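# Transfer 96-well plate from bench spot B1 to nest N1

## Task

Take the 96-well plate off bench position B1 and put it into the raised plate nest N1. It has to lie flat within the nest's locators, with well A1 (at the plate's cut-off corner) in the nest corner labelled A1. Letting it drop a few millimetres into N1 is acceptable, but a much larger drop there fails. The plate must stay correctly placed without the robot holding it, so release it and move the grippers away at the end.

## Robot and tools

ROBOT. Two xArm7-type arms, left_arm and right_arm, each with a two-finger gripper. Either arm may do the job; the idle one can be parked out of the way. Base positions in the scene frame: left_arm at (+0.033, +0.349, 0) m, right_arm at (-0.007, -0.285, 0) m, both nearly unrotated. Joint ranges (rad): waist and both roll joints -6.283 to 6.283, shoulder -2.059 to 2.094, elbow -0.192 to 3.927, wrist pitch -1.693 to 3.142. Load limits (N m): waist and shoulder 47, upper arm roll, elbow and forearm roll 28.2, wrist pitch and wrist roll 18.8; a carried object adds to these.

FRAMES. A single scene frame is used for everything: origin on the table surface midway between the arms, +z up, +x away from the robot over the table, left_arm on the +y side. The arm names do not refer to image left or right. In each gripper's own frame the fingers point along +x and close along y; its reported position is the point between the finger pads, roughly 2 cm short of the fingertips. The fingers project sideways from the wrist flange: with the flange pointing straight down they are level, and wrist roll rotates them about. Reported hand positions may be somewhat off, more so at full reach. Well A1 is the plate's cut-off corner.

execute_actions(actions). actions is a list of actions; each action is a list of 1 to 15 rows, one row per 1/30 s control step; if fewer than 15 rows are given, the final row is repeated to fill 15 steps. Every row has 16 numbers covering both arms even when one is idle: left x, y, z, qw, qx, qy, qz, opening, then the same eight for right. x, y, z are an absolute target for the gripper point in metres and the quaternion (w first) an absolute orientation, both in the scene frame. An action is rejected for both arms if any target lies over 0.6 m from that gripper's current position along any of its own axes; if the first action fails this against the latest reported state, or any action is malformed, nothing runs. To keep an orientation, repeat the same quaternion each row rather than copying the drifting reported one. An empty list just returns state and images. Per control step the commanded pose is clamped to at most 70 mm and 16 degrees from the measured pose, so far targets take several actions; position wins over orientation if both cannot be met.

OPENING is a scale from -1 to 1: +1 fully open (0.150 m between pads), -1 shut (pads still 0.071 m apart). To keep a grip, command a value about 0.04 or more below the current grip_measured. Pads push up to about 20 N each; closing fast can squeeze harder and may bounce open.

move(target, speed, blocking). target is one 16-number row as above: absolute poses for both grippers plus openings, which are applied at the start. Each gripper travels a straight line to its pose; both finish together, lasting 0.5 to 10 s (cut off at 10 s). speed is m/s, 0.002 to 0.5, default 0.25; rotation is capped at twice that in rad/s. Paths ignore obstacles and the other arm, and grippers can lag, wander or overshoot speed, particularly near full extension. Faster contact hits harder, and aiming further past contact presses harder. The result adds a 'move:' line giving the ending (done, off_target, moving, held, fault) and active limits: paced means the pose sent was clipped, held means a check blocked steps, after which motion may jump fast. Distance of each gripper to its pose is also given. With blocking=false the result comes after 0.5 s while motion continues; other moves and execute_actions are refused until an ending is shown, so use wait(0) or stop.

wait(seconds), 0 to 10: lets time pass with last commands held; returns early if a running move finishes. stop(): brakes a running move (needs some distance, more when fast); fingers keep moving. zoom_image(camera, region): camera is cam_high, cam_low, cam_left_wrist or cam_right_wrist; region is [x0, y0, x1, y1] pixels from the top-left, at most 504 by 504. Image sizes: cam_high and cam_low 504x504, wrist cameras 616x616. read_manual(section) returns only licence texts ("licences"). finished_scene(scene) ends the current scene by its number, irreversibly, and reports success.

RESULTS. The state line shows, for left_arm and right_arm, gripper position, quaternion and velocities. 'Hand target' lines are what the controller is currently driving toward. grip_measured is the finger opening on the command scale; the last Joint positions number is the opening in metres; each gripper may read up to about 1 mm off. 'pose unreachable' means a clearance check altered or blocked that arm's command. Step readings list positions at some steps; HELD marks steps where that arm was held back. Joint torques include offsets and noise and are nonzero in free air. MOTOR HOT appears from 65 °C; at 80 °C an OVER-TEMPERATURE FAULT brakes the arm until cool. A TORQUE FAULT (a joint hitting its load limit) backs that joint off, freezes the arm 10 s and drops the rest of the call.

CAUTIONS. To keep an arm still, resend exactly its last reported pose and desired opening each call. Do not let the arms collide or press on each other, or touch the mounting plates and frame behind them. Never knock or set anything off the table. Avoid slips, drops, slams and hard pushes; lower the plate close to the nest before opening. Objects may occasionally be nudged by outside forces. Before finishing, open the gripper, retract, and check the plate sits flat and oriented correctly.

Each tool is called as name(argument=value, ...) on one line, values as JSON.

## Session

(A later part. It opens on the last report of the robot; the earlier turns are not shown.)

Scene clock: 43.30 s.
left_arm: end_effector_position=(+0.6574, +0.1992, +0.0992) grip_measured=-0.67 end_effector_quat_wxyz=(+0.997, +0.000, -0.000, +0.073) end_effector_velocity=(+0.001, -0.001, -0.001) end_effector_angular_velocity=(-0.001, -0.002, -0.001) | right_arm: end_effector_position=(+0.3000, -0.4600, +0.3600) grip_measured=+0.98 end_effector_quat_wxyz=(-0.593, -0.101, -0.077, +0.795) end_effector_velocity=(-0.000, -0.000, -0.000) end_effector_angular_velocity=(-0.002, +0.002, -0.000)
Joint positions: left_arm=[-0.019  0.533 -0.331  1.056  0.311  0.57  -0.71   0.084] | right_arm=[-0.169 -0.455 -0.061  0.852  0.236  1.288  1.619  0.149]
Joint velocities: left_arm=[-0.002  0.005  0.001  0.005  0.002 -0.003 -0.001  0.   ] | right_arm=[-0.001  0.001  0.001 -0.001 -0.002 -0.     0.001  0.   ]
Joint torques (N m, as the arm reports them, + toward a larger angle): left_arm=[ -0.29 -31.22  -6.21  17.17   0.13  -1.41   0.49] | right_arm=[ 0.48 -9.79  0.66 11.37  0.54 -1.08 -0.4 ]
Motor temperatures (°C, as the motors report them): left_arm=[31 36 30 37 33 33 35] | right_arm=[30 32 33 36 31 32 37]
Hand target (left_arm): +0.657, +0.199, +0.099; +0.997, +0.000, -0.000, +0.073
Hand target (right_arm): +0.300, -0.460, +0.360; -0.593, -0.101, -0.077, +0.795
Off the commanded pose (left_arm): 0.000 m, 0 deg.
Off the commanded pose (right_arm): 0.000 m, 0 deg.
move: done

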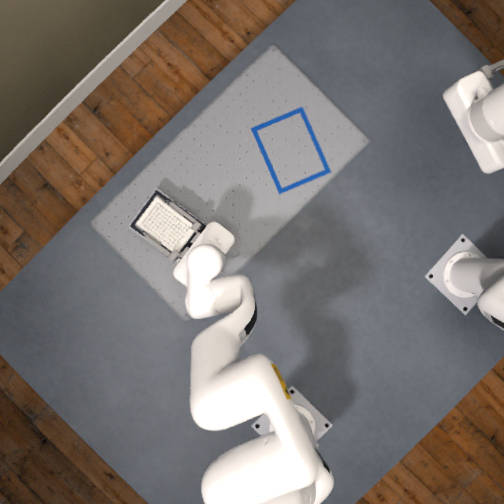

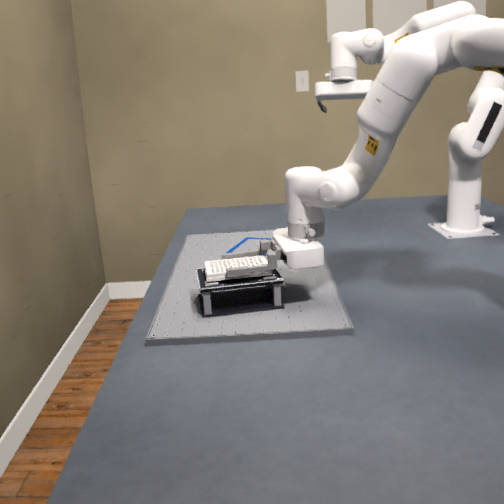

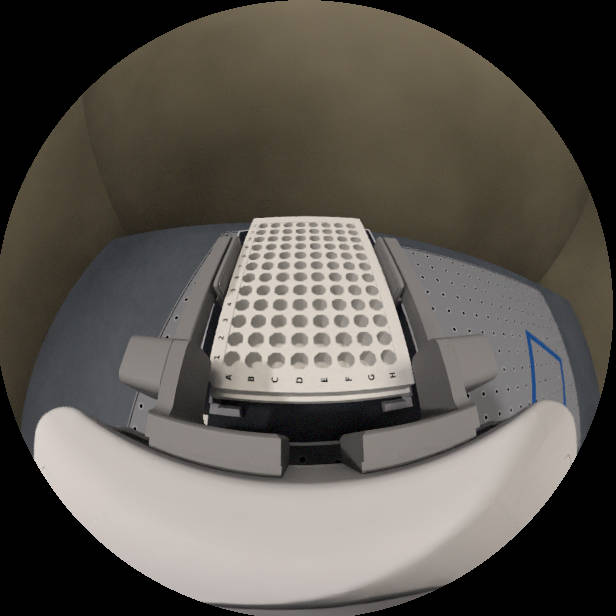

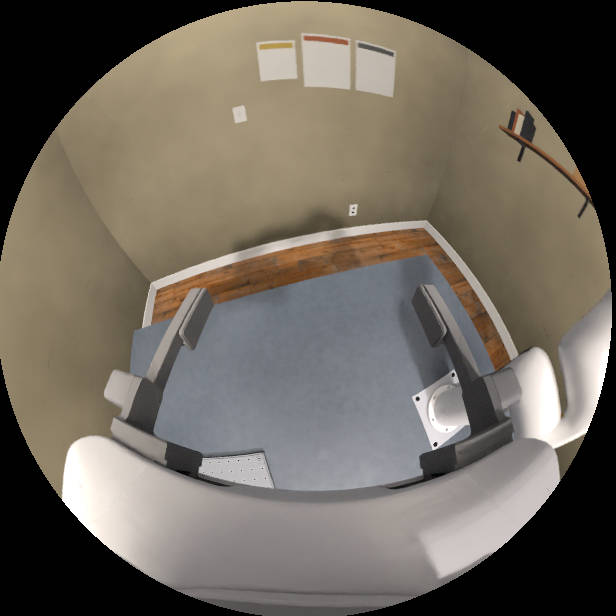

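move(target=[0.6569,0.1999,0.097,0.99667,0,0,0.0815,-0.76,0.30,-0.46,0.36,-0.593,-0.101,-0.077,0.795,1], speed=0.02)

zoom_image(camera="cam_left_wrist", region=[195, 375, 265, 430])

zoom_image(camera="cam_left_wrist", region=[360, 370, 430, 425])

zoom_image(camera="cam_left_wrist", region=[215, 205, 400, 265])

zoom_image(camera="cam_high", region=[125, 185, 180, 240])

zoom_image(camera="cam_low", region=[192, 250, 292, 295])

Scene clock: 49.60 s.
left_arm: end_effector_position=(+0.6569, +0.1998, +0.0970) grip_measured=-0.67 end_effector_quat_wxyz=(+0.997, -0.000, +0.000, +0.081) end_effector_velocity=(-0.000, +0.000, -0.000) end_effector_angular_velocity=(+0.000, -0.001, +0.008) | right_arm: end_effector_position=(+0.3000, -0.4600, +0.3600) grip_measured=+0.98 end_effector_quat_wxyz=(-0.593, -0.101, -0.077, +0.795) end_effector_velocity=(-0.001, +0.000, +0.001) end_effector_angular_velocity=(-0.001, -0.002, +0.000)
Joint positions: left_arm=[-0.027  0.538 -0.326  1.059  0.311  0.566 -0.729  0.084] | right_arm=[-0.169 -0.455 -0.061  0.852  0.236  1.288  1.619  0.149]
Joint velocities: left_arm=[-0.005  0.002  0.003  0.002 -0.    -0.002 -0.01   0.   ] | right_arm=[ 0.    -0.003  0.     0.    -0.001  0.002  0.001 -0.   ]
Joint torques (N m, as the arm reports them, + toward a larger angle): left_arm=[ -0.2  -31.31  -6.07  17.28   0.24  -1.4    0.55] | right_arm=[ 0.44 -9.95  0.66 11.43  0.52 -1.08 -0.43]
Motor temperatures (°C, as the motors report them): left_arm=[31 36 30 37 33 33 35] | right_arm=[30 32 33 36 31 32 37]
Hand target (left_arm): +0.657, +0.200, +0.097; +0.997, -0.000, -0.000, +0.081
Hand target (right_arm): +0.300, -0.460, +0.360; -0.593, -0.101, -0.077, +0.795
Off the commanded pose (left_arm): 0.000 m, 0 deg.
Off the commanded pose (right_arm): 0.000 m, 0 deg.
move: done

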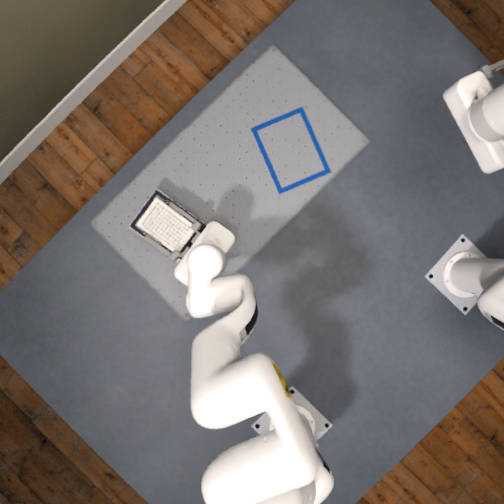

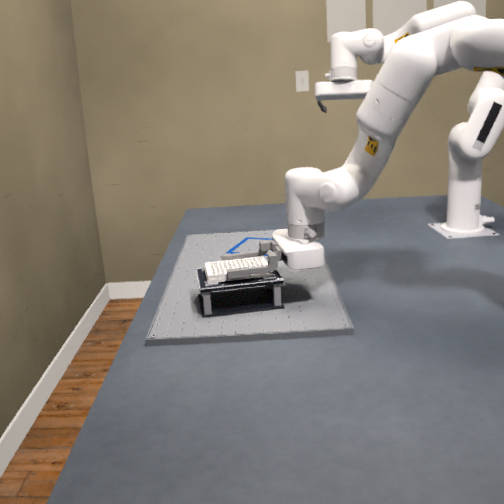

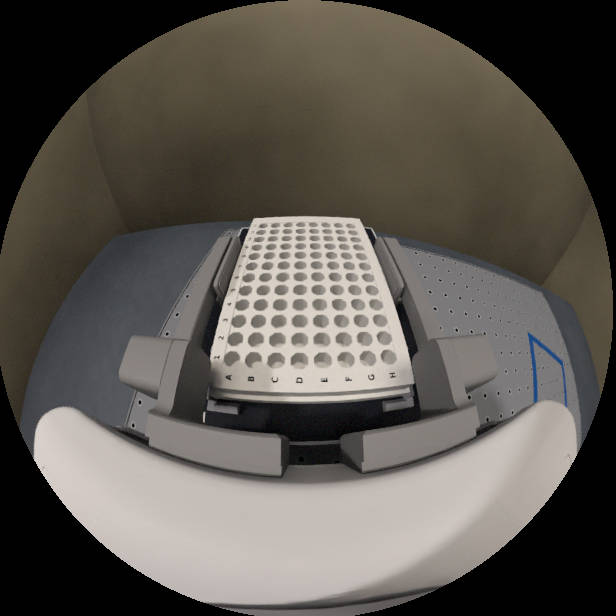

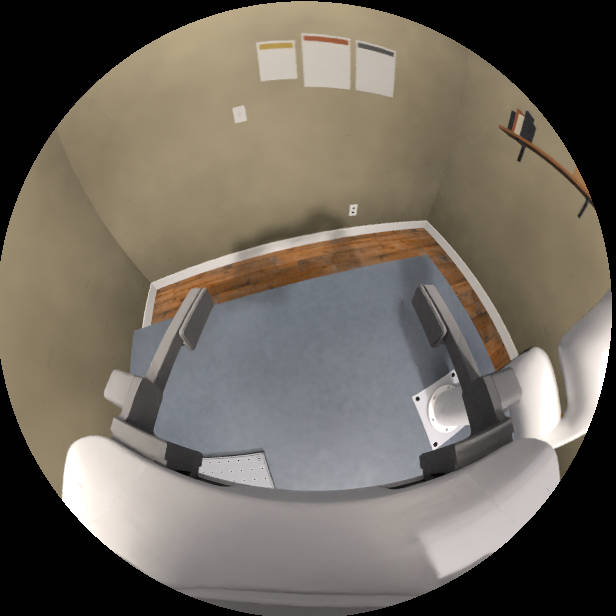

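Region (195, 375, 265, 430) of cam_left_wrist's 616x616 image, scaled by 7.200, with more detail than that image has; it fills the top 396 rows of this view, and the rest is white.

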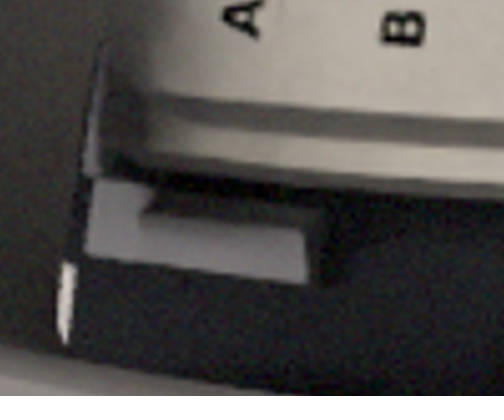

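Region (360, 370, 430, 425) of cam_left_wrist's 616x616 image, scaled by 7.200, with more detail than that image has; it fills the top 396 rows of this view, and the rest is white.

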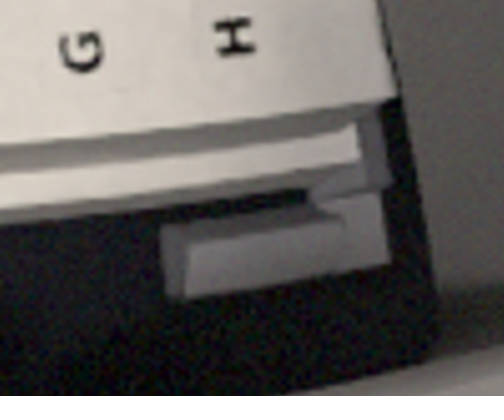

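Region (215, 205, 400, 265) of cam_left_wrist's 616x616 image, scaled by 2.724, with more detail than that image has; it fills the top 163 rows of this view, and the rest is white.

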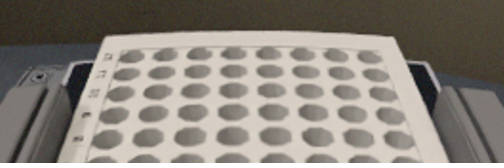

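Region (125, 185, 180, 240) of cam_high's 504x504 image, scaled by 9.164, with more detail than that image has.

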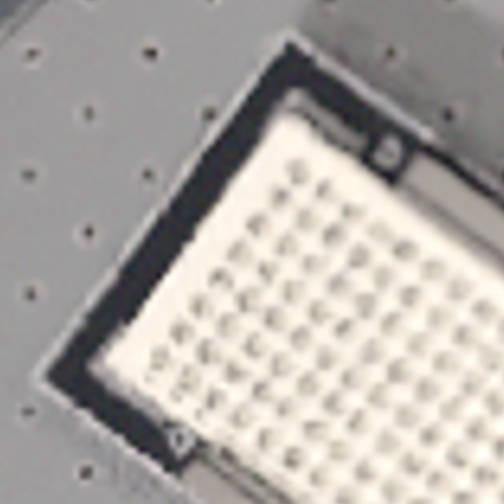

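Region (192, 250, 292, 295) of cam_low's 504x504 image, scaled by 5.040, with more detail than that image has; it fills the top 227 rows of this view, and the rest is white.

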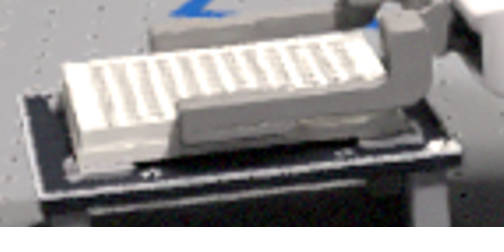

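move(target=[0.6568,0.2003,0.092,0.99667,0,0,0.0815,-0.76,0.30,-0.46,0.36,-0.593,-0.101,-0.077,0.795,1], speed=0.012)

zoom_image(camera="cam_left_wrist", region=[195, 375, 265, 430])

zoom_image(camera="cam_left_wrist", region=[360, 370, 430, 425])

zoom_image(camera="cam_high", region=[125, 185, 180, 240])

zoom_image(camera="cam_low", region=[192, 250, 292, 295])

Scene clock: 53.33 s.
left_arm: end_effector_position=(+0.6570, +0.1998, +0.0929) grip_measured=-0.67 end_effector_quat_wxyz=(+0.997, -0.000, -0.001, +0.081) end_effector_velocity=(+0.001, +0.000, -0.001) end_effector_angular_velocity=(-0.000, -0.002, +0.001) | right_arm: end_effector_position=(+0.3000, -0.4600, +0.3600) grip_measured=+0.98 end_effector_quat_wxyz=(-0.593, -0.101, -0.077, +0.795) end_effector_velocity=(+0.000, +0.000, +0.000) end_effector_angular_velocity=(+0.001, -0.000, +0.000)
Joint positions: left_arm=[-0.031  0.549 -0.321  1.06   0.317  0.555 -0.734  0.084] | right_arm=[-0.169 -0.455 -0.061  0.852  0.236  1.288  1.619  0.149]
Joint velocities: left_arm=[-0.001  0.003  0.002  0.001  0.003 -0.004 -0.003  0.   ] | right_arm=[-0.    -0.     0.001  0.001  0.001  0.001  0.     0.   ]
Joint torques (N m, as the arm reports them, + toward a larger angle): left_arm=[  0.26 -28.86  -4.78  16.11   0.02  -1.1    0.52] | right_arm=[ 0.49 -9.76  0.56 11.4   0.51 -1.05 -0.4 ]
Motor temperatures (°C, as the motors report them): left_arm=[31 36 30 37 33 33 35] | right_arm=[30 32 33 36 31 32 37]
Hand target (left_arm): +0.657, +0.200, +0.092; +0.997, +0.000, -0.000, +0.082
Hand target (right_arm): +0.300, -0.460, +0.360; -0.593, -0.101, -0.077, +0.795
Off the commanded pose (left_arm): 0.001 m, 0 deg.
Off the commanded pose (right_arm): 0.000 m, 0 deg.
move: done

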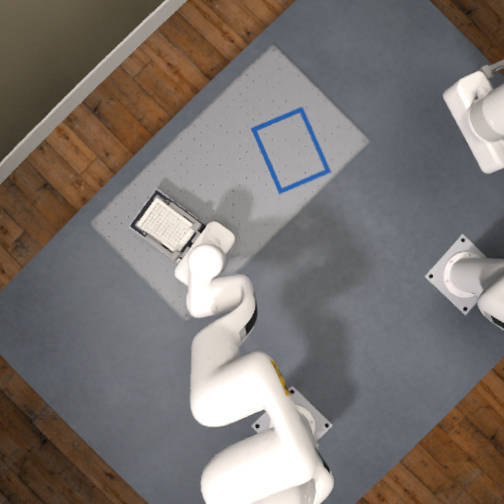

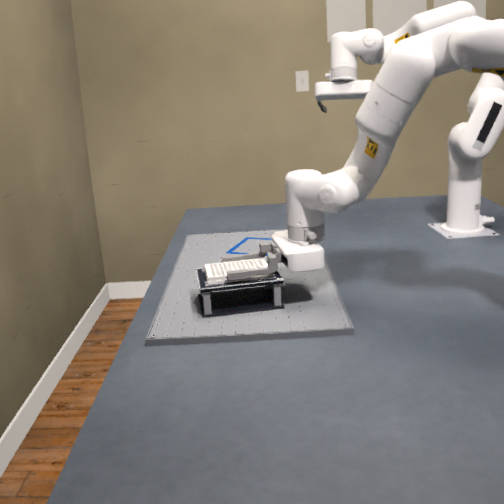

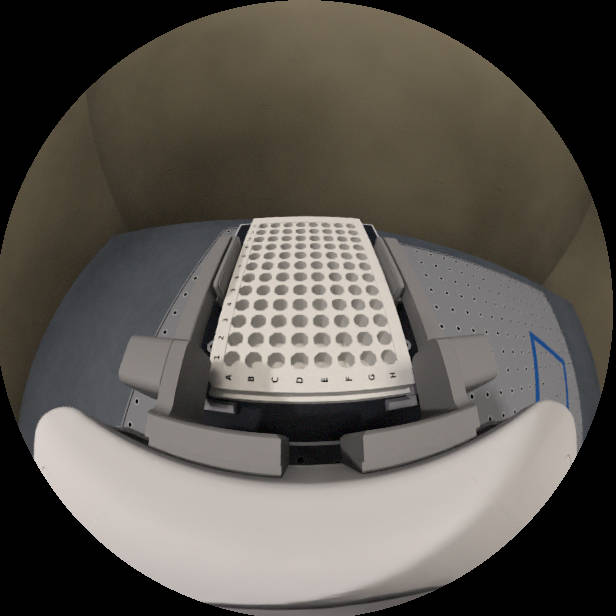

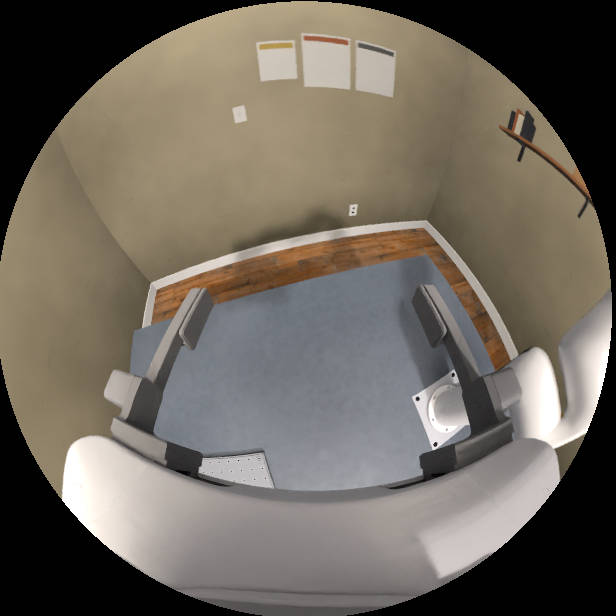

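Region (195, 375, 265, 430) of cam_left_wrist's 616x616 image, scaled by 7.200, with more detail than that image has; it fills the top 396 rows of this view, and the rest is white.

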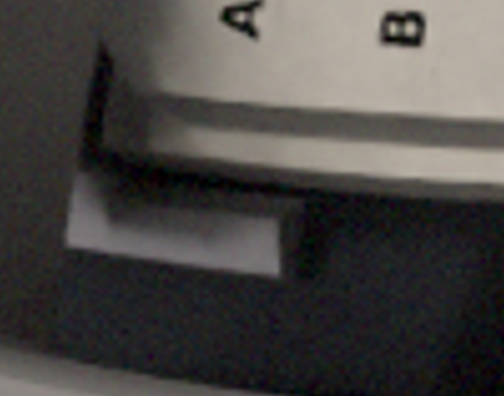

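Region (360, 370, 430, 425) of cam_left_wrist's 616x616 image, scaled by 7.200, with more detail than that image has; it fills the top 396 rows of this view, and the rest is white.

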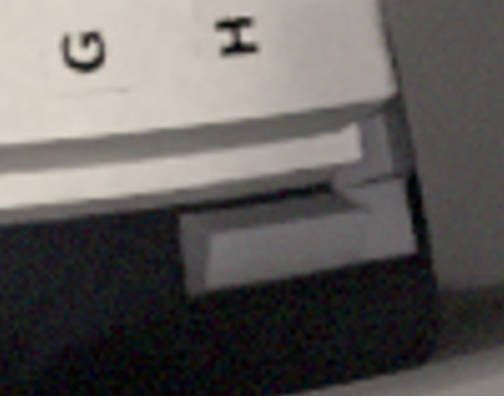

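Region (125, 185, 180, 240) of cam_high's 504x504 image, scaled by 9.164, with more detail than that image has.

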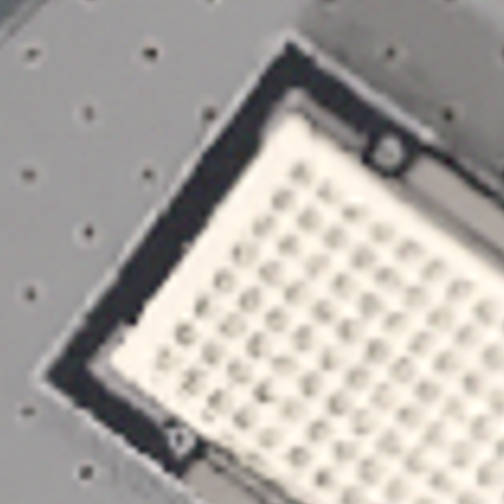

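Region (192, 250, 292, 295) of cam_low's 504x504 image, scaled by 5.040, with more detail than that image has; it fills the top 227 rows of this view, and the rest is white.

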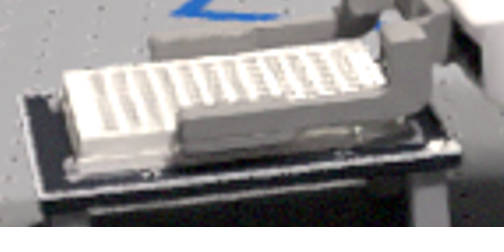

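zoom_image(camera="cam_low", region=[195, 262, 235, 292])

zoom_image(camera="cam_low", region=[250, 258, 290, 288])

zoom_image(camera="cam_left_wrist", region=[215, 205, 400, 265])

execute_actions(actions=[])

Region (195, 262, 235, 292) of cam_low's 504x504 image, scaled by 12.600, with more detail than that image has; it fills the top 378 rows of this view, and the rest is white.

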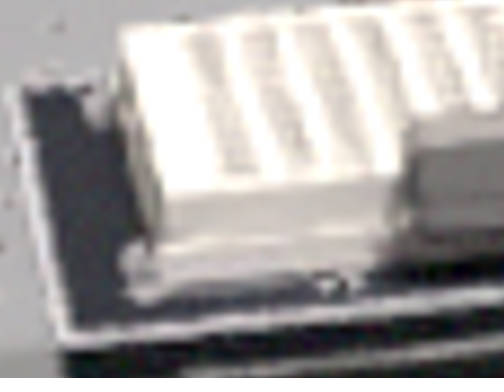

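Region (250, 258, 290, 288) of cam_low's 504x504 image, scaled by 12.600, with more detail than that image has; it fills the top 378 rows of this view, and the rest is white.

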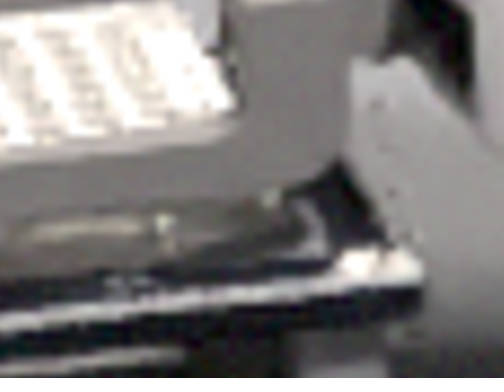

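Region (215, 205, 400, 265) of cam_left_wrist's 616x616 image, scaled by 2.724, with more detail than that image has; it fills the top 163 rows of this view, and the rest is white.

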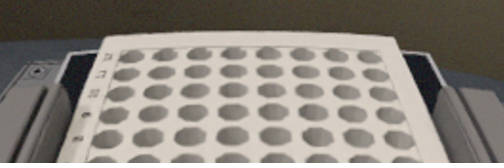

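Scene clock: 54.53 s.
left_arm: end_effector_position=(+0.6570, +0.2001, +0.0924) grip_measured=-0.67 end_effector_quat_wxyz=(+0.997, -0.000, -0.000, +0.081) end_effector_velocity=(+0.000, +0.001, +0.000) end_effector_angular_velocity=(+0.000, -0.000, +0.001) | right_arm: end_effector_position=(+0.3000, -0.4600, +0.3600) grip_measured=+0.98 end_effector_quat_wxyz=(-0.593, -0.101, -0.077, +0.795) end_effector_velocity=(-0.000, +0.000, +0.000) end_effector_angular_velocity=(+0.002, -0.001, -0.000)
Joint positions: left_arm=[-0.031  0.55  -0.32   1.06   0.317  0.555 -0.734  0.084] | right_arm=[-0.169 -0.455 -0.061  0.852  0.236  1.288  1.619  0.149]
Joint velocities: left_arm=[ 0.001 -0.001  0.001  0.     0.     0.     0.     0.   ] | right_arm=[-0.    -0.001 -0.     0.001  0.002  0.001 -0.001  0.   ]
Joint torques (N m, as the arm reports them, + toward a larger angle): left_arm=[  1.47 -24.57  -2.63  13.94  -0.47  -0.2    0.5 ] | right_arm=[ 0.56 -9.78  0.57 11.41  0.53 -1.1  -0.44]
Motor temperatures (°C, as the motors report them): left_arm=[31 36 30 37 33 33 35] | right_arm=[30 32 33 36 31 32 37]
Hand target (left_arm): +0.657, +0.200, +0.092; +0.997, +0.000, -0.000, +0.082
Hand target (right_arm): +0.300, -0.460, +0.360; -0.593, -0.101, -0.077, +0.795
Off the commanded pose (left_arm): 0.000 m, 0 deg.
Off the commanded pose (right_arm): 0.000 m, 0 deg.

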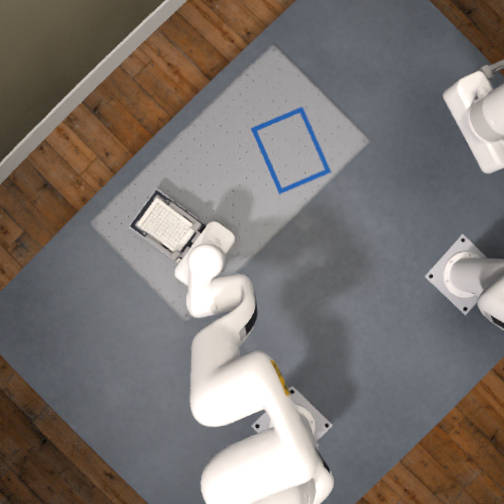

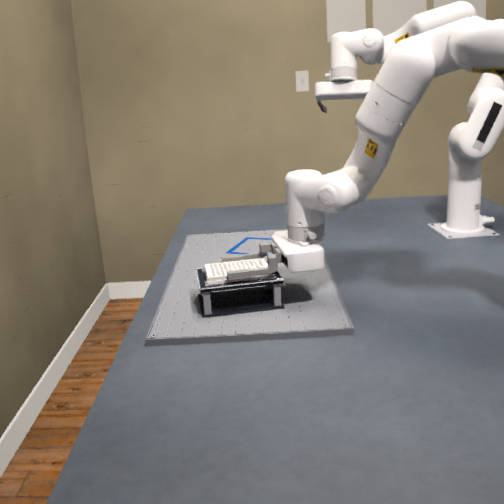

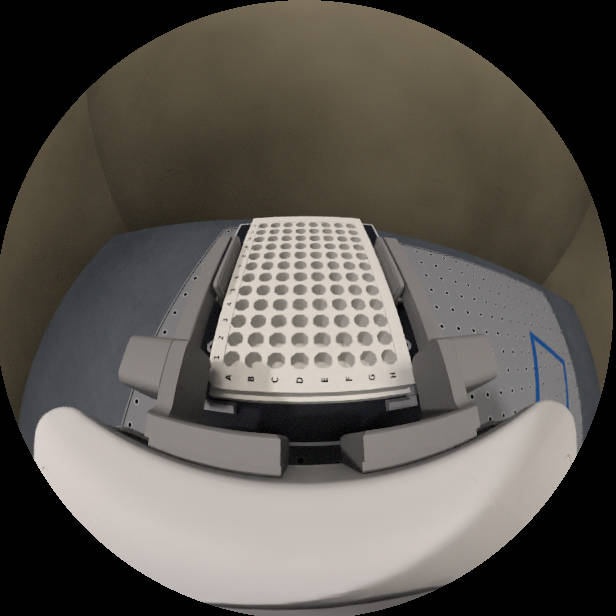

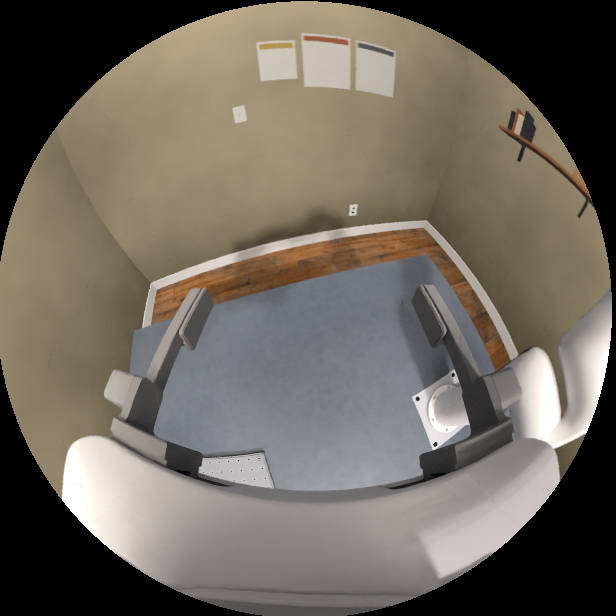

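The press force is building (~10 N). Back off slightly to unload before deciding.

execute_actions(actions=[[[0.6568,0.2002,0.0925,0.99667,0,0,0.0815,-0.76,0.30,-0.46,0.36,-0.593,-0.101,-0.077,0.795,1],[0.6568,0.2001,0.0929,0.99667,0,0,0.0815,-0.76,0.30,-0.46,0.36,-0.593,-0.101,-0.077,0.795,1],[0.6568,0.2000,0.0933,0.99667,0,0,0.0815,-0.76,0.30,-0.46,0.36,-0.593,-0.101,-0.077,0.795,1],[0.6568,0.1999,0.0936,0.99667,0,0,0.0815,-0.76,0.30,-0.46,0.36,-0.593,-0.101,-0.077,0.795,1]]])

zoom_image(camera="cam_left_wrist", region=[195, 375, 265, 430])

zoom_image(camera="cam_left_wrist", region=[360, 370, 430, 425])

zoom_image(camera="cam_low", region=[192, 250, 292, 295])

Scene clock: 55.67 s.
left_arm: end_effector_position=(+0.6566, +0.2001, +0.0927) grip_measured=-0.67 end_effector_quat_wxyz=(+0.997, +0.000, +0.001, +0.082) end_effector_velocity=(-0.001, -0.000, +0.001) end_effector_angular_velocity=(+0.001, -0.000, +0.000) | right_arm: end_effector_position=(+0.3000, -0.4600, +0.3600) grip_measured=+0.98 end_effector_quat_wxyz=(-0.593, -0.101, -0.077, +0.795) end_effector_velocity=(-0.000, +0.000, -0.000) end_effector_angular_velocity=(-0.000, +0.003, +0.001)
Joint positions: left_arm=[-0.03   0.548 -0.321  1.06   0.315  0.559 -0.733  0.084] | right_arm=[-0.169 -0.455 -0.061  0.852  0.236  1.288  1.619  0.149]
Joint velocities: left_arm=[-0.001 -0.004 -0.001 -0.003 -0.     0.001 -0.002 -0.   ] | right_arm=[-0.    -0.     0.001 -0.001 -0.001  0.003  0.    -0.   ]
Joint torques (N m, as the arm reports them, + toward a larger angle): left_arm=[  1.37 -28.82  -3.12  13.61  -0.45  -0.21  -0.12] | right_arm=[ 0.48 -9.78  0.69 11.37  0.54 -1.07 -0.4 ]
Motor temperatures (°C, as the motors report them): left_arm=[31 36 30 37 33 33 35] | right_arm=[30 32 33 37 31 32 37]
Hand target (left_arm): +0.657, +0.200, +0.094; +0.997, -0.000, +0.000, +0.081
Hand target (right_arm): +0.300, -0.460, +0.360; -0.593, -0.101, -0.077, +0.795
Off the commanded pose (left_arm): 0.001 m, 0 deg.
Off the commanded pose (right_arm): 0.000 m, 0 deg.
Step readings (end_effector_position):
0: left_arm (+0.6569, +0.2002, +0.0922) | right_arm (+0.3000, -0.4600, +0.3600)
1: left_arm (+0.6569, +0.2002, +0.0922) | right_arm (+0.3000, -0.4600, +0.3600)
2: left_arm (+0.6569, +0.2002, +0.0923) | right_arm (+0.3000, -0.4600, +0.3600)
4: left_arm (+0.6568, +0.2001, +0.0924) | right_arm (+0.3000, -0.4600, +0.3600)
8: left_arm (+0.6567, +0.2001, +0.0925) | right_arm (+0.3000, -0.4600, +0.3600)
15: end_effector_position above

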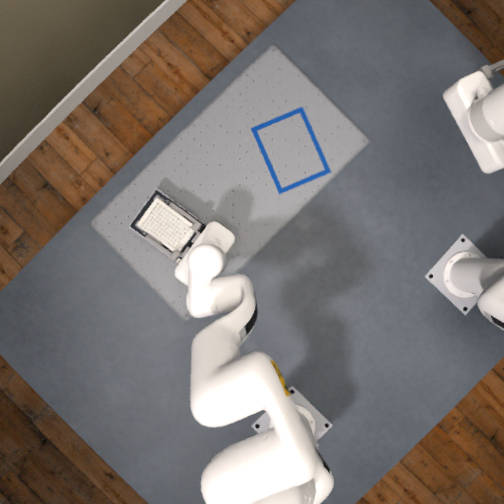

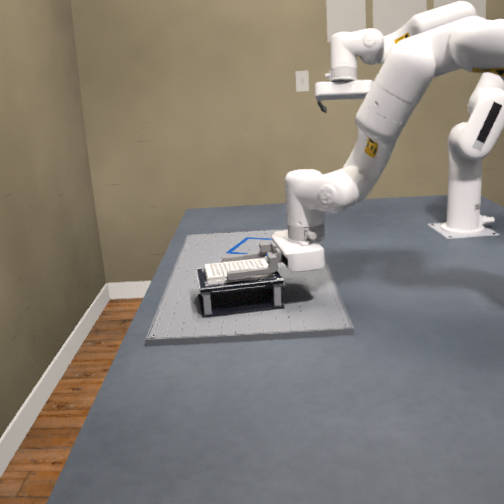

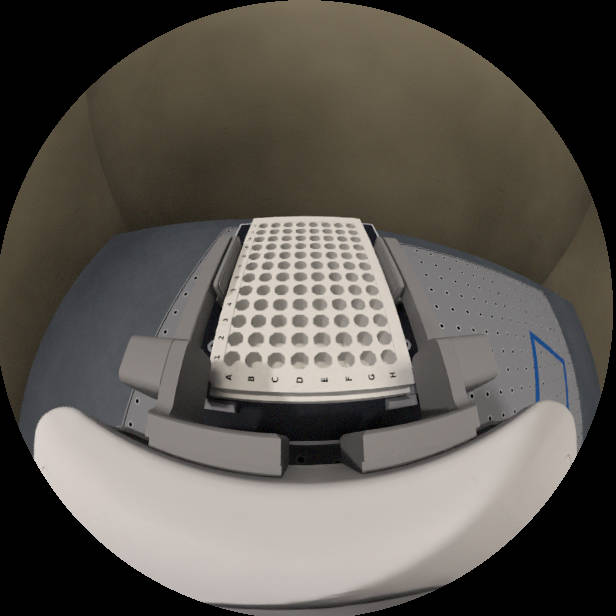

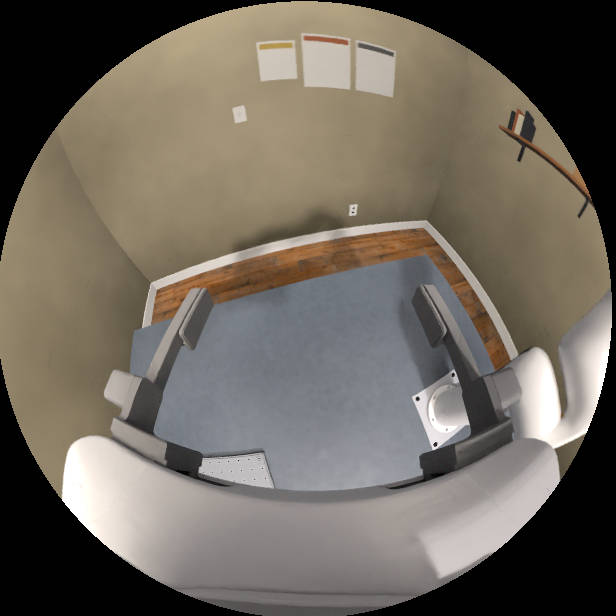

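Region (195, 375, 265, 430) of cam_left_wrist's 616x616 image, scaled by 7.200, with more detail than that image has; it fills the top 396 rows of this view, and the rest is white.

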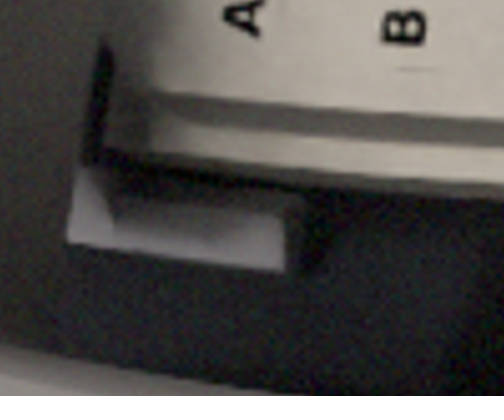

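Region (360, 370, 430, 425) of cam_left_wrist's 616x616 image, scaled by 7.200, with more detail than that image has; it fills the top 396 rows of this view, and the rest is white.

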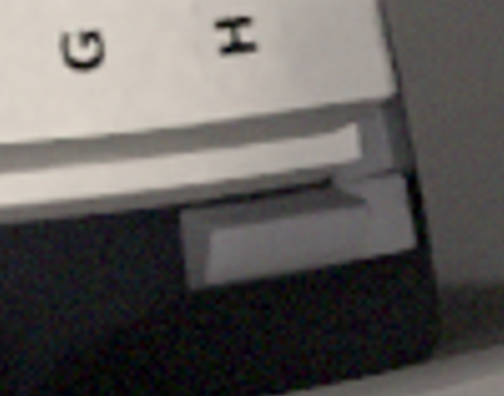

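Region (192, 250, 292, 295) of cam_low's 504x504 image, scaled by 5.040, with more detail than that image has; it fills the top 227 rows of this view, and the rest is white.

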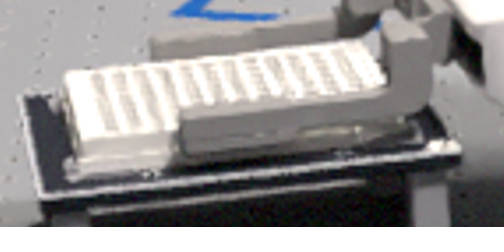

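execute_actions(actions=[[[0.6569,0.1999,0.0937,0.99664,0,0,0.0819,-0.76,0.30,-0.46,0.36,-0.593,-0.101,-0.077,0.795,1],[0.6569,0.1998,0.0938,0.99661,0,0,0.0823,-0.76,0.30,-0.46,0.36,-0.593,-0.101,-0.077,0.795,1],[0.6570,0.1998,0.0938,0.99657,0,0,0.0827,-0.76,0.30,-0.46,0.36,-0.593,-0.101,-0.077,0.795,1],[0.6570,0.1997,0.0938,0.99653,0,0,0.08324,-0.76,0.30,-0.46,0.36,-0.593,-0.101,-0.077,0.795,1],[0.6570,0.1997,0.0938,0.99653,0,0,0.08324,-0.76,0.30,-0.46,0.36,-0.593,-0.101,-0.077,0.795,1],[0.6570,0.1997,0.0938,0.99653,0,0,0.08324,-0.76,0.30,-0.46,0.36,-0.593,-0.101,-0.077,0.795,1],[0.6570,0.1997,0.0937,0.99653,0,0,0.08324,-0.76,0.30,-0.46,0.36,-0.593,-0.101,-0.077,0.795,1],[0.6570,0.1997,0.0936,0.99653,0,0,0.08324,-0.76,0.30,-0.46,0.36,-0.593,-0.101,-0.077,0.795,1],[0.6570,0.1997,0.0934,0.99653,0,0,0.08324,-0.76,0.30,-0.46,0.36,-0.593,-0.101,-0.077,0.795,1],[0.6570,0.1997,0.0932,0.99653,0,0,0.08324,-0.76,0.30,-0.46,0.36,-0.593,-0.101,-0.077,0.795,1],[0.6570,0.1997,0.0930,0.99653,0,0,0.08324,-0.76,0.30,-0.46,0.36,-0.593,-0.101,-0.077,0.795,1],[0.6570,0.1997,0.0928,0.99653,0,0,0.08324,-0.76,0.30,-0.46,0.36,-0.593,-0.101,-0.077,0.795,1],[0.6570,0.1997,0.0926,0.99653,0,0,0.08324,-0.76,0.30,-0.46,0.36,-0.593,-0.101,-0.077,0.795,1],[0.6570,0.1997,0.0924,0.99653,0,0,0.08324,-0.76,0.30,-0.46,0.36,-0.593,-0.101,-0.077,0.795,1],[0.6570,0.1997,0.0922,0.99653,0,0,0.08324,-0.76,0.30,-0.46,0.36,-0.593,-0.101,-0.077,0.795,1]]])

wait(seconds=0.3)

zoom_image(camera="cam_left_wrist", region=[195, 375, 265, 430])

zoom_image(camera="cam_left_wrist", region=[360, 370, 430, 425])

Scene clock: 58.73 s.
left_arm: end_effector_position=(+0.6571, +0.1998, +0.0933) grip_measured=-0.67 end_effector_quat_wxyz=(+0.997, -0.000, -0.000, +0.083) end_effector_velocity=(+0.001, -0.000, -0.004) end_effector_angular_velocity=(-0.000, -0.003, +0.001) | right_arm: end_effector_position=(+0.3000, -0.4600, +0.3600) grip_measured=+0.98 end_effector_quat_wxyz=(-0.593, -0.101, -0.077, +0.795) end_effector_velocity=(-0.000, -0.000, -0.001) end_effector_angular_velocity=(+0.001, +0.003, -0.001)
Joint positions: left_arm=[-0.033  0.549 -0.32   1.062  0.315  0.558 -0.738  0.084] | right_arm=[-0.169 -0.455 -0.061  0.852  0.236  1.288  1.619  0.149]
Joint velocities: left_arm=[-0.004  0.011  0.006  0.003  0.007 -0.011 -0.007  0.   ] | right_arm=[-0.001  0.002 -0.001 -0.001  0.     0.001 -0.     0.   ]
Joint torques (N m, as the arm reports them, + toward a larger angle): left_arm=[  0.85 -30.5   -4.45  17.34  -0.33  -1.27   0.44] | right_arm=[ 0.45 -9.94  0.67 11.37  0.57 -1.05 -0.38]
Motor temperatures (°C, as the motors report them): left_arm=[31 36 30 37 33 33 35] | right_arm=[30 32 33 37 31 32 37]
Hand target (left_arm): +0.657, +0.200, +0.092; +0.997, -0.000, +0.000, +0.083
Hand target (right_arm): +0.300, -0.460, +0.360; -0.593, -0.101, -0.077, +0.795
Off the commanded pose (left_arm): 0.001 m, 0 deg.
Off the commanded pose (right_arm): 0.000 m, 0 deg.
Step readings (end_effector_position):
0: left_arm (+0.6568, +0.1999, +0.0936) | right_arm (+0.3000, -0.4600, +0.3600)
1: left_arm (+0.6568, +0.1999, +0.0936) | right_arm (+0.3000, -0.4600, +0.3600)
2: left_arm (+0.6568, +0.1999, +0.0936) | right_arm (+0.3000, -0.4600, +0.3600)
4: left_arm (+0.6568, +0.1999, +0.0936) | right_arm (+0.3000, -0.4600, +0.3600)
8: left_arm (+0.6570, +0.1999, +0.0938) | right_arm (+0.3000, -0.4600, +0.3600)
15: end_effector_position above

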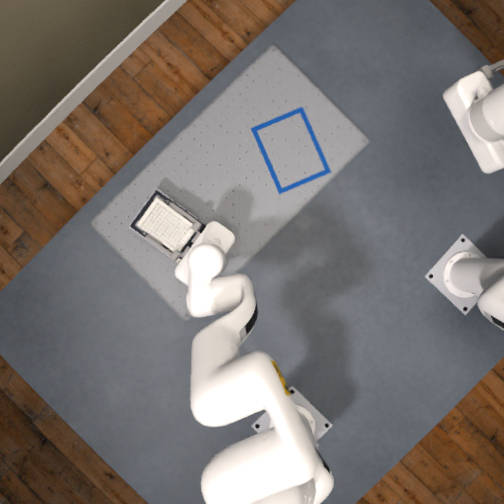

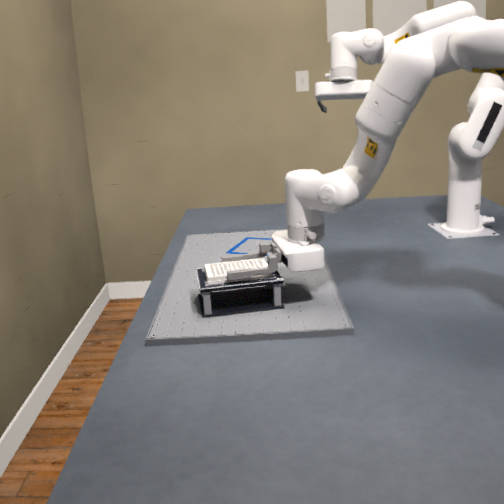

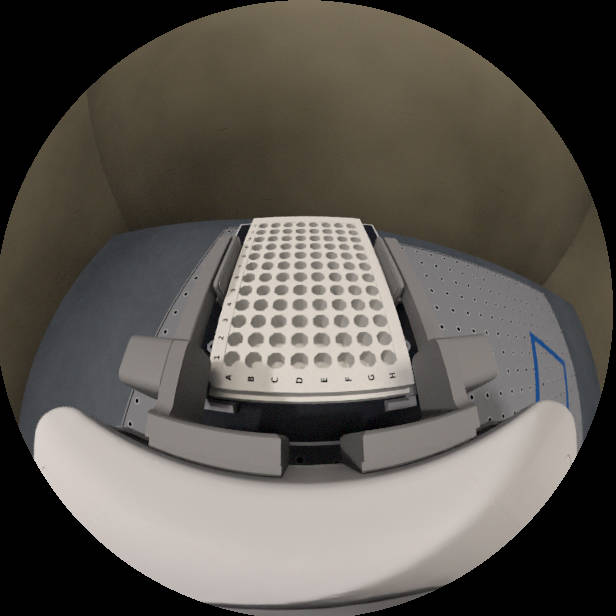

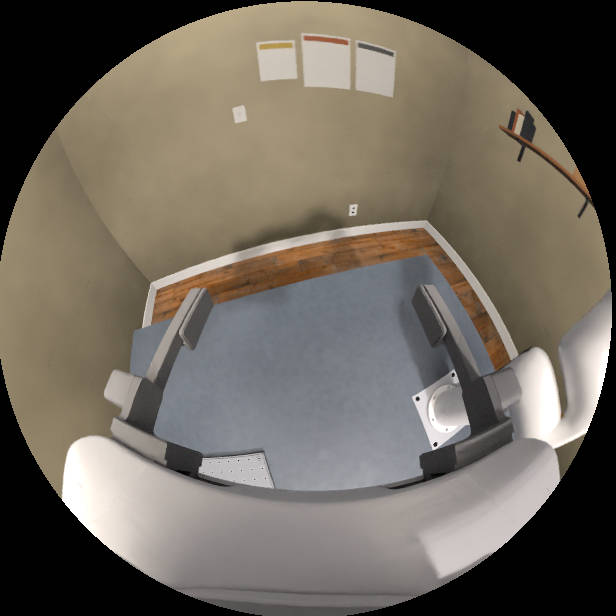

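Scene clock: 59.03 s.
left_arm: end_effector_position=(+0.6572, +0.1997, +0.0929) grip_measured=-0.67 end_effector_quat_wxyz=(+0.997, -0.000, -0.001, +0.083) end_effector_velocity=(-0.000, -0.002, -0.001) end_effector_angular_velocity=(-0.001, +0.000, -0.002) | right_arm: end_effector_position=(+0.3000, -0.4600, +0.3600) grip_measured=+0.98 end_effector_quat_wxyz=(-0.593, -0.101, -0.077, +0.795) end_effector_velocity=(+0.001, +0.000, +0.000) end_effector_angular_velocity=(-0.001, +0.000, +0.001)
Joint positions: left_arm=[-0.033  0.55  -0.32   1.063  0.316  0.557 -0.739  0.084] | right_arm=[-0.169 -0.455 -0.061  0.852  0.236  1.288  1.619  0.149]
Joint velocities: left_arm=[-0.002  0.002 -0.     0.001 -0.    -0.001  0.001  0.   ] | right_arm=[ 0.     0.003  0.001  0.002 -0.    -0.001 -0.001 -0.   ]
Joint torques (N m, as the arm reports them, + toward a larger angle): left_arm=[  0.69 -28.3   -4.16  16.79   0.03  -1.15   0.59] | right_arm=[ 0.42 -9.78  0.55 11.49  0.46 -1.02 -0.4 ]
Motor temperatures (°C, as the motors report them): left_arm=[31 36 30 37 33 33 35] | right_arm=[30 32 33 37 31 32 37]
Hand target (left_arm): +0.657, +0.200, +0.092; +0.997, -0.000, +0.000, +0.083
Hand target (right_arm): +0.300, -0.460, +0.360; -0.593, -0.101, -0.077, +0.795
Off the commanded pose (left_arm): 0.001 m, 0 deg.
Off the commanded pose (right_arm): 0.000 m, 0 deg.
wait: 0.30 s; at rest by 0.17 s

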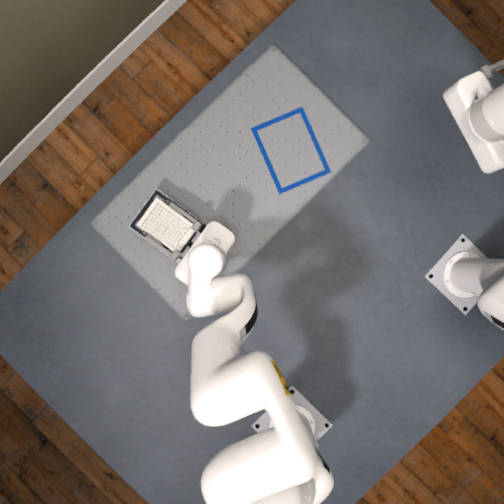

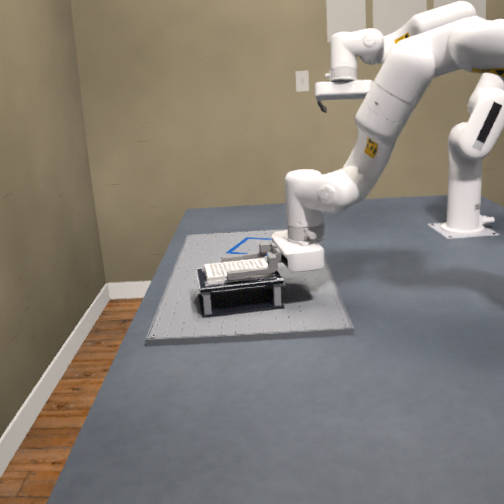

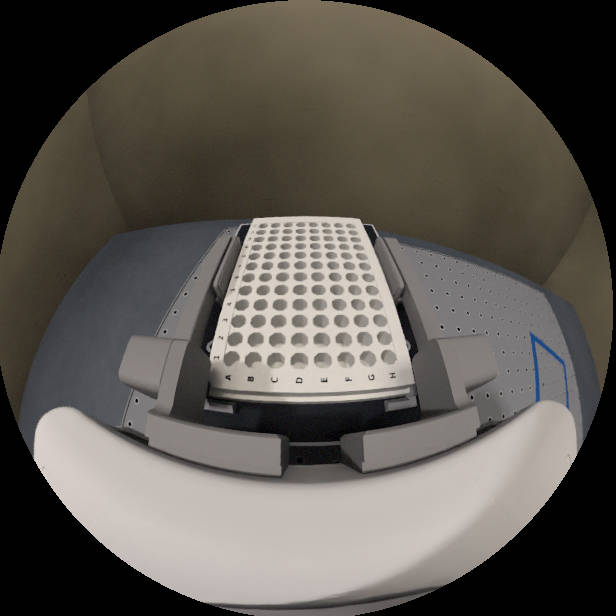

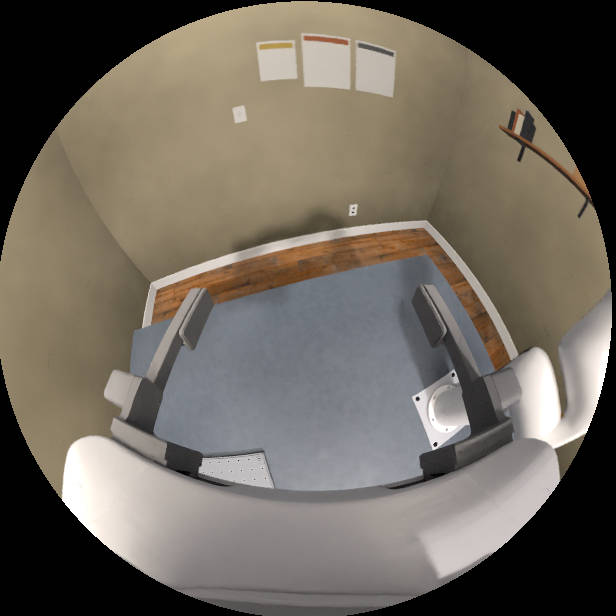

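Region (195, 375, 265, 430) of cam_left_wrist's 616x616 image, scaled by 7.200, with more detail than that image has; it fills the top 396 rows of this view, and the rest is white.

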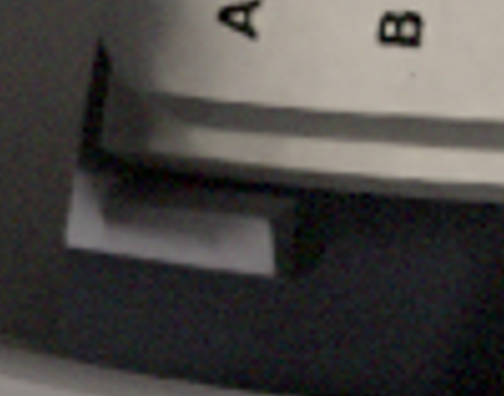

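Region (360, 370, 430, 425) of cam_left_wrist's 616x616 image, scaled by 7.200, with more detail than that image has; it fills the top 396 rows of this view, and the rest is white.

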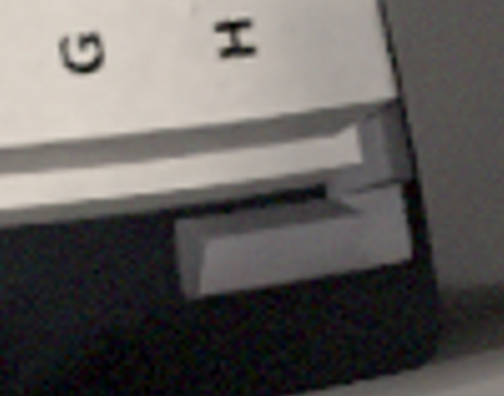

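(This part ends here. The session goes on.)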